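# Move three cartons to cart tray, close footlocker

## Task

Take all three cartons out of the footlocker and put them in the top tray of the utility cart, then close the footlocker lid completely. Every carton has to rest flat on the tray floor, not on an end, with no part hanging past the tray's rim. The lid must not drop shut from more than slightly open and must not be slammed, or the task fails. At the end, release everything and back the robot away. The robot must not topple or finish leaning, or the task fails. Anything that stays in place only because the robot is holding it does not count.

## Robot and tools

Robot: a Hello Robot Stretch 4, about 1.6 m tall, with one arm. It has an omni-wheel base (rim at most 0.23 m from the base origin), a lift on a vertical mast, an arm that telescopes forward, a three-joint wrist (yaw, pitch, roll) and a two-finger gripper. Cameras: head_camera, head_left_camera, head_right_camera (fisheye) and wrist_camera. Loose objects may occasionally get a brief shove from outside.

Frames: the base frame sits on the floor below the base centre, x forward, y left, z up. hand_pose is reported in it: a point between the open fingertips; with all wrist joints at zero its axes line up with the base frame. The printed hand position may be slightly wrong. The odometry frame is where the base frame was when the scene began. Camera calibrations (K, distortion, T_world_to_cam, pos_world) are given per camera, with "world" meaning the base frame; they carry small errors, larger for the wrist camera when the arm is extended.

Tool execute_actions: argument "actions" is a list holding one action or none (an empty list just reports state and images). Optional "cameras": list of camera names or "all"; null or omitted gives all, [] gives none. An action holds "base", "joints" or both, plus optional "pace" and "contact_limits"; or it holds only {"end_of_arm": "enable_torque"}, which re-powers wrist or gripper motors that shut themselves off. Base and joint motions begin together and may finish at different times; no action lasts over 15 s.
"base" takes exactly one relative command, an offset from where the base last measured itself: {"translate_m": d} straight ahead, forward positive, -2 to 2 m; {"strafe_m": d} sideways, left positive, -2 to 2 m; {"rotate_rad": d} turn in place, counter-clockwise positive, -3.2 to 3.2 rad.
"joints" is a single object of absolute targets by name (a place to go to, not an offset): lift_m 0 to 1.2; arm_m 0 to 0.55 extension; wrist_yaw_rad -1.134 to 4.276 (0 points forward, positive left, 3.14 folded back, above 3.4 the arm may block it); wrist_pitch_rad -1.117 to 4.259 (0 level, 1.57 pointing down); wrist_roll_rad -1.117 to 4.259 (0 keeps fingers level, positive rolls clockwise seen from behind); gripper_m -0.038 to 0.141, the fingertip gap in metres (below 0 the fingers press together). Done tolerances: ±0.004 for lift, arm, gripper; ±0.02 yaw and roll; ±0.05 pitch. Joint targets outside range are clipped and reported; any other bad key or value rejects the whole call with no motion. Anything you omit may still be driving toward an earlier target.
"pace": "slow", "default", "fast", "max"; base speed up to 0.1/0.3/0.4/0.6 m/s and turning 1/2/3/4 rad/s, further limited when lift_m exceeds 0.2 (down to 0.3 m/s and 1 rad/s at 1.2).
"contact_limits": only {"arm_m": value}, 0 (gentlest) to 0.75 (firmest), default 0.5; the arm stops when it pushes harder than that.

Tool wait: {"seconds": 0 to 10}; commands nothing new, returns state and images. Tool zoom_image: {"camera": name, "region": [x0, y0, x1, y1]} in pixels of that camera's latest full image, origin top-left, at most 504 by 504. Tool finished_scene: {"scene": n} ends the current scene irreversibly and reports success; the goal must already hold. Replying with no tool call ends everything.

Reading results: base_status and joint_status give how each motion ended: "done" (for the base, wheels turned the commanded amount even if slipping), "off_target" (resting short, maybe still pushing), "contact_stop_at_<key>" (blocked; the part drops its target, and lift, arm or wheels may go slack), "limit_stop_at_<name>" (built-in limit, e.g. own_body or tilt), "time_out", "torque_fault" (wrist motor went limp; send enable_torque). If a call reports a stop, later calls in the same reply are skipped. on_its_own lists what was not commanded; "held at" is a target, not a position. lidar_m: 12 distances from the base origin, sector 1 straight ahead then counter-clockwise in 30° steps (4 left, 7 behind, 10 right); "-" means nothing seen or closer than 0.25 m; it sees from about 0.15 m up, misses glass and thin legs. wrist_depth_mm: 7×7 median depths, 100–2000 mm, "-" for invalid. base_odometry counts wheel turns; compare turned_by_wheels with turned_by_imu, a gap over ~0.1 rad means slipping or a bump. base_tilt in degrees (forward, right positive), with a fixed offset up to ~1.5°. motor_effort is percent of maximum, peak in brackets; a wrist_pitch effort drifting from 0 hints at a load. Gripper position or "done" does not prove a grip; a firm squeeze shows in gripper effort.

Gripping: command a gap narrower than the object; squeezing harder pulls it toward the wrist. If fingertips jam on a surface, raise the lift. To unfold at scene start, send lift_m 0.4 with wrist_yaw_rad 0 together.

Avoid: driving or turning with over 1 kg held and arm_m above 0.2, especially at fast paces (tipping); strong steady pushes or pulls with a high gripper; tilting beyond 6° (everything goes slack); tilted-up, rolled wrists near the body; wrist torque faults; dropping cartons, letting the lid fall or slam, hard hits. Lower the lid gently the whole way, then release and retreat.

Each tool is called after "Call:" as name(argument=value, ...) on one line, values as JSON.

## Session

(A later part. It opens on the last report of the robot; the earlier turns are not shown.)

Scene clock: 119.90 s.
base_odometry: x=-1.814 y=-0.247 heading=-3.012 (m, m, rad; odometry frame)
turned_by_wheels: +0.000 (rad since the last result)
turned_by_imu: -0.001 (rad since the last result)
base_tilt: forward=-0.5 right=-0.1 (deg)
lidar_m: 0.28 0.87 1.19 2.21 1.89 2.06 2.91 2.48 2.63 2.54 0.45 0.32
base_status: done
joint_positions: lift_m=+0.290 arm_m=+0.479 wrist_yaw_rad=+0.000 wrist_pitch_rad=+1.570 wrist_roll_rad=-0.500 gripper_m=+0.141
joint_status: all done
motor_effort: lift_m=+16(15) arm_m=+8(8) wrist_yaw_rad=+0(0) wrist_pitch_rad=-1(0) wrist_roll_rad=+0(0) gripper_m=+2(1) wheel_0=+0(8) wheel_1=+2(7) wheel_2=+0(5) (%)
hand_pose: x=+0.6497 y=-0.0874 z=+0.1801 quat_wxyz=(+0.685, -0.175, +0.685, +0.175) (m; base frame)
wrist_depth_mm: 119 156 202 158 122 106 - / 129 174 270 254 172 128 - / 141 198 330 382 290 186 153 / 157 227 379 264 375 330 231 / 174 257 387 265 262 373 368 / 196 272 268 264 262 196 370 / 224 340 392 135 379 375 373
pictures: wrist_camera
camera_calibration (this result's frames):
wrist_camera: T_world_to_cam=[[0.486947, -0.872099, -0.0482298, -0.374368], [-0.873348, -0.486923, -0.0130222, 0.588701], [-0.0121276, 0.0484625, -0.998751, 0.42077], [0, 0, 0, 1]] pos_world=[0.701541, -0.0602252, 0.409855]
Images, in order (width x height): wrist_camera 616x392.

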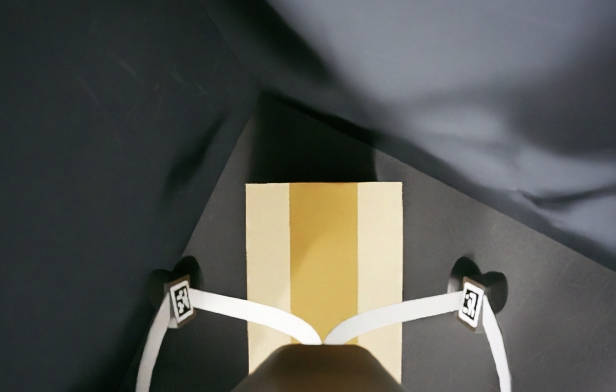

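Call:
execute_actions(actions=[{"joints":{"lift_m":0.21},"pace":"slow"}], cameras=[])

Call:
execute_actions(actions=[{"joints":{"gripper_m":0.06}}], cameras=[])

Call:
execute_actions(actions=[{"joints":{"lift_m":0.6}}], cameras=[])

Call:
execute_actions(actions=[{"base":{"translate_m":-0.28},"joints":{"arm_m":0.1,"wrist_roll_rad":-0.11}}], cameras=[])

Call:
execute_actions(actions=[{"base":{"rotate_rad":-2.55}}], cameras=[])

Call:
execute_actions(actions=[{"base":{"strafe_m":0.167}}], cameras=[])

Call:
execute_actions(actions=[{"base":{"translate_m":1.838},"joints":{"lift_m":1.12},"pace":"fast"}], cameras=[])

Call:
execute_actions(actions=[{"joints":{"arm_m":0.49}}], cameras=["wrist_camera"])

Scene clock: 121.63 s.
base_odometry: x=-1.814 y=-0.247 heading=-3.012 (m, m, rad; odometry frame)
turned_by_wheels: +0.000 (rad since the last result)
turned_by_imu: -0.001 (rad since the last result)
base_tilt: forward=-0.5 right=-0.2 (deg)
lidar_m: 0.32 0.87 1.18 2.22 1.90 2.05 2.93 2.49 2.63 2.54 0.46 0.35
base_status: not commanded
joint_positions: lift_m=+0.210 arm_m=+0.479 wrist_yaw_rad=+0.000 wrist_pitch_rad=+1.570 wrist_roll_rad=-0.500 gripper_m=+0.141
joint_status: all done
motor_effort: lift_m=+14(16) arm_m=+8(8) wrist_yaw_rad=+0(0) wrist_pitch_rad=-1(1) wrist_roll_rad=+0(0) gripper_m=-2(0) wheel_0=+0(0) wheel_1=+2(2) wheel_2=+0(0) (%)
hand_pose: x=+0.6497 y=-0.0874 z=+0.1002 quat_wxyz=(+0.685, -0.175, +0.685, +0.175) (m; base frame)
wrist_depth_mm: 120 157 202 157 121 106 - / 129 174 271 253 172 128 - / 142 198 304 300 289 185 152 / 156 227 298 183 182 294 229 / 174 256 187 183 182 294 293 / 196 268 187 183 182 194 294 / 224 312 187 140 182 297 294
pictures: none
No camera images: the call's "cameras" was empty. Leave "cameras" out to get every camera's image.

Scene clock: 123.47 s.
base_odometry: x=-1.814 y=-0.247 heading=-3.012 (m, m, rad; odometry frame)
turned_by_wheels: +0.000 (rad since the last result)
turned_by_imu: -0.001 (rad since the last result)
base_tilt: forward=-0.6 right=-0.1 (deg)
lidar_m: 0.32 0.88 1.19 2.22 1.87 2.06 2.93 2.49 2.67 2.53 0.46 0.33
base_status: not commanded
joint_positions: lift_m=+0.210 arm_m=+0.479 wrist_yaw_rad=+0.000 wrist_pitch_rad=+1.570 wrist_roll_rad=-0.500 gripper_m=+0.060
joint_status: all done
motor_effort: lift_m=+17(17) arm_m=+8(8) wrist_yaw_rad=+1(1) wrist_pitch_rad=-1(2) wrist_roll_rad=+0(0) gripper_m=-22(22) wheel_0=+0(0) wheel_1=+2(2) wheel_2=+0(0) (%)
hand_pose: x=+0.6497 y=-0.0874 z=+0.1000 quat_wxyz=(+0.685, -0.175, +0.685, +0.175) (m; base frame)
wrist_depth_mm: 119 156 202 159 122 107 - / 128 174 270 255 173 129 - / 141 196 304 298 293 187 154 / 156 226 175 171 170 293 233 / 174 265 176 172 170 293 290 / 196 259 176 173 171 179 291 / 223 310 177 148 171 294 291
pictures: none
No camera images: the call's "cameras" was empty. Leave "cameras" out to get every camera's image.

Scene clock: 126.03 s.
base_odometry: x=-1.814 y=-0.247 heading=-3.012 (m, m, rad; odometry frame)
turned_by_wheels: +0.000 (rad since the last result)
turned_by_imu: -0.001 (rad since the last result)
base_tilt: forward=-0.6 right=-0.1 (deg)
lidar_m: 0.31 0.88 1.21 2.22 1.86 2.06 2.92 2.47 2.65 2.53 0.47 0.32
base_status: not commanded
joint_positions: lift_m=+0.600 arm_m=+0.479 wrist_yaw_rad=+0.000 wrist_pitch_rad=+1.570 wrist_roll_rad=-0.500 gripper_m=+0.060
joint_status: all done
motor_effort: lift_m=+26(28) arm_m=+8(8) wrist_yaw_rad=+0(1) wrist_pitch_rad=-1(1) wrist_roll_rad=+0(0) gripper_m=-19(25) wheel_0=+0(0) wheel_1=+2(2) wheel_2=+0(0) (%)
hand_pose: x=+0.6497 y=-0.0874 z=+0.4892 quat_wxyz=(+0.685, -0.175, +0.685, +0.175) (m; base frame)
wrist_depth_mm: 750 732 569 235 191 163 - / 750 723 723 327 248 200 176 / 750 732 732 564 353 263 222 / 750 741 175 172 169 366 291 / 759 741 176 172 170 676 462 / 750 750 176 173 170 179 668 / 759 508 178 148 171 691 668
pictures: none
No camera images: the call's "cameras" was empty. Leave "cameras" out to get every camera's image.

Scene clock: 128.43 s.
base_odometry: x=-1.536 y=-0.211 heading=-3.012 (m, m, rad; odometry frame)
turned_by_wheels: +0.000 (rad since the last result)
turned_by_imu: -0.001 (rad since the last result)
base_tilt: forward=-0.6 right=-0.1 (deg)
lidar_m: 0.58 1.17 1.59 2.21 1.68 2.07 2.65 2.25 2.67 2.52 0.88 0.62
base_status: done
joint_positions: lift_m=+0.600 arm_m=+0.102 wrist_yaw_rad=+0.000 wrist_pitch_rad=+1.570 wrist_roll_rad=-0.110 gripper_m=+0.060
joint_status: all done
motor_effort: lift_m=+26(27) arm_m=-8(11) wrist_yaw_rad=+2(1) wrist_pitch_rad=-1(2) wrist_roll_rad=+1(5) gripper_m=-22(24) wheel_0=-1(6) wheel_1=+0(5) wheel_2=+0(10) (%)
hand_pose: x=+0.2726 y=-0.0874 z=+0.4893 quat_wxyz=(+0.706, -0.039, +0.706, +0.039) (m; base frame)
wrist_depth_mm: 732 732 715 627 603 591 569 / 750 741 723 707 707 699 691 / 750 741 732 715 715 699 699 / 750 732 175 172 170 707 699 / 750 732 175 172 170 707 691 / 759 741 176 173 170 179 691 / 768 521 177 148 171 699 699
pictures: none
No camera images: the call's "cameras" was empty. Leave "cameras" out to get every camera's image.

Scene clock: 131.00 s.
base_odometry: x=-1.536 y=-0.211 heading=+0.722 (m, m, rad; odometry frame)
turned_by_wheels: -2.550 (rad since the last result)
turned_by_imu: -2.579 (rad since the last result)
base_tilt: forward=-0.5 right=-0.1 (deg)
lidar_m: 2.26 2.60 2.52 0.82 0.60 0.59 1.20 1.72 2.20 1.70 2.18 2.61
base_status: done
joint_positions: lift_m=+0.600 arm_m=+0.102 wrist_yaw_rad=+0.000 wrist_pitch_rad=+1.570 wrist_roll_rad=-0.110 gripper_m=+0.060
joint_status: not commanded
motor_effort: lift_m=+25(26) arm_m=-8(9) wrist_yaw_rad=+1(2) wrist_pitch_rad=+0(2) wrist_roll_rad=+1(1) gripper_m=-22(23) wheel_0=+1(1) wheel_1=+2(8) wheel_2=+1(4) (%)
hand_pose: x=+0.2727 y=-0.0874 z=+0.4893 quat_wxyz=(+0.706, -0.039, +0.706, +0.039) (m; base frame)
wrist_depth_mm: 750 732 723 715 707 691 691 / 750 732 723 707 699 691 691 / 750 741 732 715 707 707 691 / 750 750 175 172 169 699 691 / 750 750 175 172 170 699 699 / 750 741 176 173 171 179 699 / 759 521 177 148 171 707 699
pictures: none
No camera images: the call's "cameras" was empty. Leave "cameras" out to get every camera's image.

Scene clock: 132.80 s.
base_odometry: x=-1.647 y=-0.085 heading=+0.721 (m, m, rad; odometry frame)
turned_by_wheels: +0.000 (rad since the last result)
turned_by_imu: -0.001 (rad since the last result)
base_tilt: forward=-0.6 right=-0.2 (deg)
lidar_m: 2.26 2.45 2.40 0.69 0.50 0.48 0.52 1.60 2.33 1.88 2.34 2.71
base_status: done
joint_positions: lift_m=+0.600 arm_m=+0.102 wrist_yaw_rad=+0.000 wrist_pitch_rad=+1.570 wrist_roll_rad=-0.110 gripper_m=+0.060
joint_status: not commanded
motor_effort: lift_m=+26(25) arm_m=-9(8) wrist_yaw_rad=+1(0) wrist_pitch_rad=+0(0) wrist_roll_rad=+1(2) gripper_m=-26(24) wheel_0=+1(11) wheel_1=-1(5) wheel_2=+0(2) (%)
hand_pose: x=+0.2727 y=-0.0874 z=+0.4893 quat_wxyz=(+0.706, -0.039, +0.706, +0.039) (m; base frame)
wrist_depth_mm: 741 732 723 715 707 699 683 / 750 732 732 715 707 699 691 / 750 732 741 715 707 699 691 / 741 741 175 172 169 707 691 / 741 750 175 172 170 707 691 / 759 741 176 173 170 180 699 / 759 525 177 148 171 715 699
pictures: none
No camera images: the call's "cameras" was empty. Leave "cameras" out to get every camera's image.

Scene clock: 138.67 s.
base_odometry: x=-0.267 y=+1.129 heading=+0.722 (m, m, rad; odometry frame)
turned_by_wheels: +0.000 (rad since the last result)
turned_by_imu: -0.002 (rad since the last result)
base_tilt: forward=-0.6 right=-0.1 (deg)
lidar_m: 0.34 0.43 1.39 1.49 2.16 2.09 2.17 3.47 2.57 1.62 1.18 0.47
base_status: done
joint_positions: lift_m=+1.120 arm_m=+0.101 wrist_yaw_rad=+0.000 wrist_pitch_rad=+1.570 wrist_roll_rad=-0.110 gripper_m=+0.060
joint_status: all done
motor_effort: lift_m=+26(28) arm_m=-8(8) wrist_yaw_rad=+1(0) wrist_pitch_rad=+0(0) wrist_roll_rad=+2(1) gripper_m=-24(22) wheel_0=+0(6) wheel_1=+0(8) wheel_2=+1(9) (%)
hand_pose: x=+0.2727 y=-0.0874 z=+1.0093 quat_wxyz=(+0.706, -0.039, +0.706, +0.039) (m; base frame)
wrist_depth_mm: 397 449 442 436 430 427 424 / 407 445 442 436 430 427 424 / 1308 1281 1118 1078 1042 1205 1205 / 1308 1281 175 172 169 1205 1205 / 1308 1281 175 173 170 1229 1205 / 1336 1281 176 173 171 179 1255 / 1308 1308 177 148 171 1229 1205
pictures: none
No camera images: the call's "cameras" was empty. Leave "cameras" out to get every camera's image.

Scene clock: 140.93 s.
base_odometry: x=-0.267 y=+1.129 heading=+0.722 (m, m, rad; odometry frame)
turned_by_wheels: +0.000 (rad since the last result)
turned_by_imu: -0.001 (rad since the last result)
base_tilt: forward=-0.6 right=-0.2 (deg)
lidar_m: 0.41 0.42 1.38 1.47 2.13 2.11 2.15 3.44 2.57 1.61 1.18 0.46
base_status: not commanded
joint_positions: lift_m=+1.120 arm_m=+0.488 wrist_yaw_rad=+0.000 wrist_pitch_rad=+1.569 wrist_roll_rad=-0.110 gripper_m=+0.060
joint_status: all done
motor_effort: lift_m=+26(26) arm_m=+9(6) wrist_yaw_rad=+0(1) wrist_pitch_rad=+1(1) wrist_roll_rad=+2(1) gripper_m=-25(19) wheel_0=+0(0) wheel_1=+0(0) wheel_2=+1(1) (%)
hand_pose: x=+0.6598 y=-0.0874 z=+1.0093 quat_wxyz=(+0.706, -0.039, +0.706, +0.039) (m; base frame)
wrist_depth_mm: 404 413 430 430 427 399 392 / 415 449 442 436 430 424 421 / 410 449 442 442 433 427 421 / 397 329 175 172 169 430 421 / 399 329 175 172 170 430 427 / 397 330 176 173 171 180 424 / 389 332 177 148 170 430 421
pictures: wrist_camera
camera_calibration (this result's frames):
wrist_camera: T_world_to_cam=[[0.119367, -0.991664, -0.0485224, -0.106921], [-0.992821, -0.118844, -0.0135354, 0.719816], [0.00765599, 0.0497898, -0.99873, 1.23608], [0, 0, 0, 1]] pos_world=[0.717947, -0.0820278, 1.23907]
Images, in order (width x height): wrist_camera 616x392.

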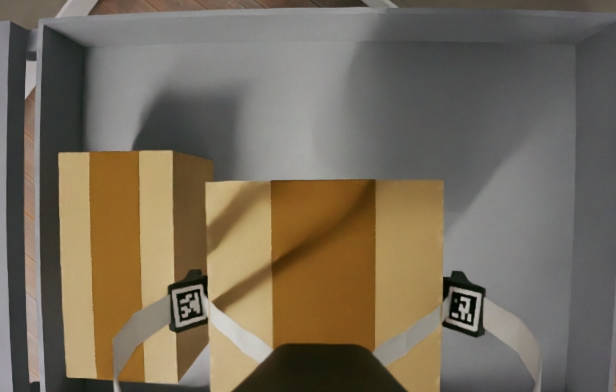

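Call:
execute_actions(actions=[{"joints":{"lift_m":0.985},"pace":"slow"}], cameras=[])

Call:
execute_actions(actions=[{"joints":{"gripper_m":0.141}}], cameras=[])

Call:
execute_actions(actions=[{"joints":{"lift_m":1.06}}], cameras=["wrist_camera"])

Call:
execute_actions(actions=[{"base":{"translate_m":-1.545},"joints":{"arm_m":0.1},"pace":"fast"}], cameras=[])

Call:
execute_actions(actions=[{"base":{"rotate_rad":2.55},"joints":{"lift_m":0.6}}], cameras=[])

Call:
execute_actions(actions=[{"base":{"strafe_m":-0.232},"joints":{"arm_m":0.29,"wrist_roll_rad":-0.19},"pace":"fast"}], cameras=[])

Call:
execute_actions(actions=[{"base":{"translate_m":0.43}}], cameras=["wrist_camera","head_camera"])

Scene clock: 143.77 s.
base_odometry: x=-0.267 y=+1.129 heading=+0.722 (m, m, rad; odometry frame)
turned_by_wheels: +0.000 (rad since the last result)
turned_by_imu: -0.001 (rad since the last result)
base_tilt: forward=-0.6 right=-0.1 (deg)
lidar_m: 0.41 0.43 1.38 1.46 2.13 2.08 2.17 3.44 2.57 1.62 1.18 0.45
base_status: not commanded
joint_positions: lift_m=+0.985 arm_m=+0.488 wrist_yaw_rad=+0.000 wrist_pitch_rad=+1.570 wrist_roll_rad=-0.110 gripper_m=+0.060
joint_status: all done
motor_effort: lift_m=+17(26) arm_m=+8(9) wrist_yaw_rad=-1(0) wrist_pitch_rad=+0(1) wrist_roll_rad=+1(1) gripper_m=-22(25) wheel_0=+0(0) wheel_1=+0(0) wheel_2=+1(1) (%)
hand_pose: x=+0.6597 y=-0.0874 z=+0.8750 quat_wxyz=(+0.706, -0.039, +0.706, +0.039) (m; base frame)
wrist_depth_mm: 312 307 304 300 297 294 290 / 315 312 306 301 297 294 291 / 192 309 306 303 300 296 291 / 193 258 175 172 169 297 293 / 193 256 176 171 170 296 294 / 194 224 176 173 171 180 294 / 195 244 177 148 171 300 296
pictures: none
No camera images: the call's "cameras" was empty. Leave "cameras" out to get every camera's image.

Scene clock: 145.60 s.
base_odometry: x=-0.267 y=+1.129 heading=+0.722 (m, m, rad; odometry frame)
turned_by_wheels: +0.000 (rad since the last result)
turned_by_imu: -0.001 (rad since the last result)
base_tilt: forward=-0.6 right=-0.1 (deg)
lidar_m: 0.40 0.43 1.37 1.45 2.14 2.09 2.16 3.45 2.56 1.58 1.20 0.45
base_status: not commanded
joint_positions: lift_m=+0.985 arm_m=+0.488 wrist_yaw_rad=+0.000 wrist_pitch_rad=+1.570 wrist_roll_rad=-0.110 gripper_m=+0.141
joint_status: all done
motor_effort: lift_m=+17(17) arm_m=+8(9) wrist_yaw_rad=+1(1) wrist_pitch_rad=-2(3) wrist_roll_rad=+1(1) gripper_m=+1(24) wheel_0=+0(0) wheel_1=+0(0) wheel_2=+1(1) (%)
hand_pose: x=+0.6596 y=-0.0874 z=+0.8750 quat_wxyz=(+0.706, -0.039, +0.706, +0.039) (m; base frame)
wrist_depth_mm: 314 310 306 303 297 294 291 / 314 310 306 304 298 296 293 / 193 309 307 303 300 296 293 / 194 257 306 185 183 297 294 / 194 256 189 186 183 297 296 / 195 225 189 186 184 195 296 / 196 237 190 135 185 300 296
pictures: none
No camera images: the call's "cameras" was empty. Leave "cameras" out to get every camera's image.

Scene clock: 146.90 s.
base_odometry: x=-0.267 y=+1.129 heading=+0.722 (m, m, rad; odometry frame)
turned_by_wheels: +0.000 (rad since the last result)
turned_by_imu: -0.001 (rad since the last result)
base_tilt: forward=-0.6 right=-0.1 (deg)
lidar_m: 0.40 0.43 1.37 1.47 2.14 2.09 2.18 3.46 2.58 1.62 1.19 0.45
base_status: not commanded
joint_positions: lift_m=+1.060 arm_m=+0.488 wrist_yaw_rad=+0.000 wrist_pitch_rad=+1.570 wrist_roll_rad=-0.110 gripper_m=+0.141
joint_status: all done
motor_effort: lift_m=+25(27) arm_m=+9(8) wrist_yaw_rad=+1(0) wrist_pitch_rad=-2(1) wrist_roll_rad=+1(1) gripper_m=-1(3) wheel_0=+0(1) wheel_1=+0(0) wheel_2=+1(1) (%)
hand_pose: x=+0.6596 y=-0.0874 z=+0.9494 quat_wxyz=(+0.706, -0.039, +0.706, +0.039) (m; base frame)
wrist_depth_mm: 384 384 377 375 370 366 364 / 389 389 382 377 373 366 364 / 364 387 384 377 373 370 366 / 271 268 382 259 370 370 366 / 272 270 384 260 259 370 368 / 273 270 264 262 259 196 366 / 272 271 389 135 375 373 370
pictures: wrist_camera
camera_calibration (this result's frames):
wrist_camera: T_world_to_cam=[[0.11923, -0.991676, -0.0486139, -0.109627], [-0.992843, -0.118744, -0.0127727, 0.718104], [0.00689382, 0.0497889, -0.998736, 1.17675], [0, 0, 0, 1]] pos_world=[0.717923, -0.0820338, 1.17911]
Images, in order (width x height): wrist_camera 616x392.

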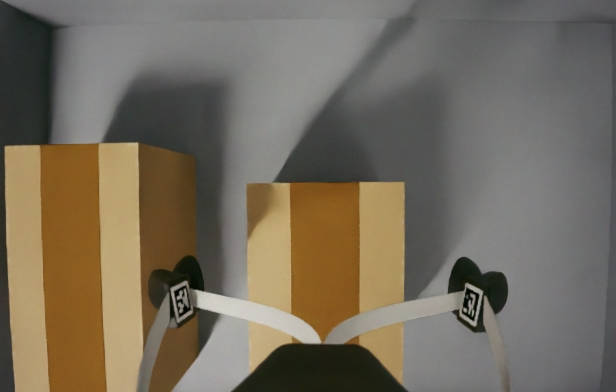

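Scene clock: 152.90 s.
base_odometry: x=-1.427 y=+0.109 heading=+0.721 (m, m, rad; odometry frame)
turned_by_wheels: +0.000 (rad since the last result)
turned_by_imu: -0.003 (rad since the last result)
base_tilt: forward=-0.6 right=-0.2 (deg)
lidar_m: 1.93 2.30 2.24 1.73 0.77 0.74 0.80 1.97 2.38 1.87 2.54 2.49
base_status: done
joint_positions: lift_m=+1.060 arm_m=+0.102 wrist_yaw_rad=+0.000 wrist_pitch_rad=+1.570 wrist_roll_rad=-0.110 gripper_m=+0.141
joint_status: all done
motor_effort: lift_m=+25(25) arm_m=-9(9) wrist_yaw_rad=+3(0) wrist_pitch_rad=-2(1) wrist_roll_rad=+1(1) gripper_m=+2(0) wheel_0=-2(6) wheel_1=-2(7) wheel_2=-2(9) (%)
hand_pose: x=+0.2726 y=-0.0874 z=+0.9494 quat_wxyz=(+0.706, -0.039, +0.706, +0.039) (m; base frame)
wrist_depth_mm: 1255 1229 1182 1205 1160 1160 1160 / 1229 1205 1205 1182 1182 1138 1138 / 1255 1205 1229 1182 1160 1182 1118 / 1205 1229 1182 1182 1182 1160 1138 / 1255 1229 1205 976 1182 1160 1138 / 1255 1229 976 960 1182 196 1160 / 1255 1229 1205 135 1205 1182 1138
pictures: none
No camera images: the call's "cameras" was empty. Leave "cameras" out to get every camera's image.

Scene clock: 155.97 s.
base_odometry: x=-1.427 y=+0.109 heading=-3.012 (m, m, rad; odometry frame)
turned_by_wheels: +2.550 (rad since the last result)
turned_by_imu: +2.576 (rad since the last result)
base_tilt: forward=-0.5 right=-0.1 (deg)
lidar_m: 0.73 0.78 1.82 2.50 1.89 2.52 2.48 1.95 2.35 2.25 1.82 0.78
base_status: done
joint_positions: lift_m=+0.600 arm_m=+0.102 wrist_yaw_rad=+0.000 wrist_pitch_rad=+1.570 wrist_roll_rad=-0.110 gripper_m=+0.141
joint_status: all done
motor_effort: lift_m=+16(23) arm_m=-9(8) wrist_yaw_rad=+1(1) wrist_pitch_rad=-1(1) wrist_roll_rad=+1(2) gripper_m=+0(2) wheel_0=-2(2) wheel_1=-2(8) wheel_2=-2(11) (%)
hand_pose: x=+0.2727 y=-0.0874 z=+0.4901 quat_wxyz=(+0.706, -0.039, +0.706, +0.039) (m; base frame)
wrist_depth_mm: 750 732 715 715 707 691 683 / 741 732 723 707 707 699 691 / 750 741 723 723 707 707 691 / 750 741 732 715 715 699 707 / 759 741 723 723 707 699 691 / 750 750 508 512 715 196 699 / 759 525 512 135 715 707 699
pictures: none
No camera images: the call's "cameras" was empty. Leave "cameras" out to get every camera's image.

Scene clock: 157.73 s.
base_odometry: x=-1.457 y=+0.339 heading=-3.012 (m, m, rad; odometry frame)
turned_by_wheels: +0.000 (rad since the last result)
turned_by_imu: +0.000 (rad since the last result)
base_tilt: forward=-0.6 right=-0.2 (deg)
lidar_m: 0.75 0.77 1.81 2.75 2.08 2.60 2.50 1.81 2.09 2.00 1.82 0.80
base_status: done
joint_positions: lift_m=+0.600 arm_m=+0.288 wrist_yaw_rad=+0.000 wrist_pitch_rad=+1.570 wrist_roll_rad=-0.190 gripper_m=+0.141
joint_status: all done
motor_effort: lift_m=+16(16) arm_m=+9(9) wrist_yaw_rad=+0(1) wrist_pitch_rad=-1(2) wrist_roll_rad=+0(1) gripper_m=-1(1) wheel_0=-1(11) wheel_1=+2(10) wheel_2=+0(1) (%)
hand_pose: x=+0.4597 y=-0.0874 z=+0.4900 quat_wxyz=(+0.704, -0.067, +0.704, +0.067) (m; base frame)
wrist_depth_mm: 741 715 634 580 530 699 691 / 750 741 723 723 707 699 691 / 750 741 732 715 707 699 691 / 759 741 732 723 715 699 691 / 750 741 732 723 715 699 691 / 759 750 732 723 715 196 699 / 750 750 634 135 715 707 699
pictures: none
No camera images: the call's "cameras" was empty. Leave "cameras" out to get every camera's image.

Scene clock: 160.63 s.
base_odometry: x=-1.883 y=+0.283 heading=-3.012 (m, m, rad; odometry frame)
turned_by_wheels: +0.000 (rad since the last result)
turned_by_imu: -0.001 (rad since the last result)
base_tilt: forward=-0.5 right=-0.1 (deg)
lidar_m: 0.29 0.32 0.46 2.73 2.30 2.76 2.36 2.19 2.08 2.00 1.20 0.34
base_status: done
joint_positions: lift_m=+0.600 arm_m=+0.288 wrist_yaw_rad=+0.000 wrist_pitch_rad=+1.570 wrist_roll_rad=-0.190 gripper_m=+0.141
joint_status: not commanded
motor_effort: lift_m=+16(17) arm_m=+9(9) wrist_yaw_rad=+0(0) wrist_pitch_rad=-1(1) wrist_roll_rad=-1(0) gripper_m=+0(2) wheel_0=+0(6) wheel_1=-1(5) wheel_2=+1(8) (%)
hand_pose: x=+0.4597 y=-0.0874 z=+0.4900 quat_wxyz=(+0.704, -0.067, +0.704, +0.067) (m; base frame)
wrist_depth_mm: 723 707 661 597 539 539 603 / 715 707 699 699 683 699 691 / 723 707 707 691 691 699 691 / 723 715 707 699 574 707 691 / 603 699 707 580 574 707 691 / 433 413 410 549 410 196 691 / 759 741 564 135 421 715 699
pictures: head_camera, wrist_camera
camera_calibration (this result's frames):
wrist_camera: T_world_to_cam=[[0.197545, -0.979093, -0.0485085, -0.143074], [-0.980289, -0.197139, -0.0130697, 0.50129], [0.0032336, 0.0501342, -0.998737, 0.721107], [0, 0, 0, 1]] pos_world=[0.517341, -0.0774108, 0.719808]
Images, in order (width x height): head_camera 420x560, wrist_camera 616x392.

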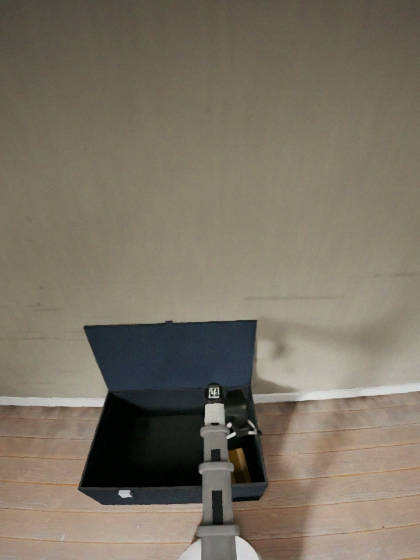

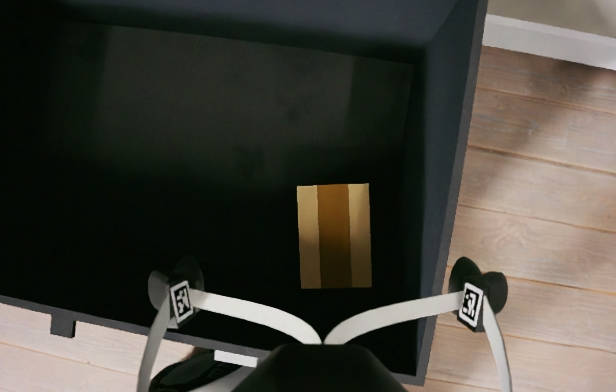

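Call:
execute_actions(actions=[{"base":{"strafe_m":-0.012},"joints":{"lift_m":0.29,"wrist_roll_rad":-0.22}}], cameras=["wrist_camera"])

Scene clock: 162.97 s.
base_odometry: x=-1.885 y=+0.295 heading=-3.012 (m, m, rad; odometry frame)
turned_by_wheels: +0.000 (rad since the last result)
turned_by_imu: -0.001 (rad since the last result)
base_tilt: forward=-0.5 right=-0.1 (deg)
lidar_m: 0.31 0.32 0.46 2.76 2.33 2.81 2.36 2.18 2.07 1.98 1.24 0.35
base_status: done
joint_positions: lift_m=+0.290 arm_m=+0.289 wrist_yaw_rad=+0.000 wrist_pitch_rad=+1.570 wrist_roll_rad=-0.220 gripper_m=+0.141
joint_status: all done
motor_effort: lift_m=+16(15) arm_m=+8(8) wrist_yaw_rad=+2(1) wrist_pitch_rad=-1(0) wrist_roll_rad=-1(0) gripper_m=+0(1) wheel_0=+2(2) wheel_1=-1(9) wheel_2=+0(1) (%)
hand_pose: x=+0.4597 y=-0.0874 z=+0.1801 quat_wxyz=(+0.703, -0.078, +0.703, +0.077) (m; base frame)
wrist_depth_mm: 394 389 382 377 375 324 212 / 397 392 387 382 375 303 203 / 397 394 387 382 377 282 193 / 399 394 389 264 377 264 185 / 399 394 389 264 264 228 175 / 375 389 266 263 263 191 170 / 290 303 330 135 296 217 -
pictures: wrist_camera
camera_calibration (this result's frames):
wrist_camera: T_world_to_cam=[[0.22665, -0.972768, -0.0485046, -0.170931], [-0.973975, -0.226284, -0.0129713, 0.491755], [0.00164227, 0.0501822, -0.998739, 0.41229], [0, 0, 0, 1]] pos_world=[0.517021, -0.0756894, 0.409858]
Images, in order (width x height): wrist_camera 616x392.

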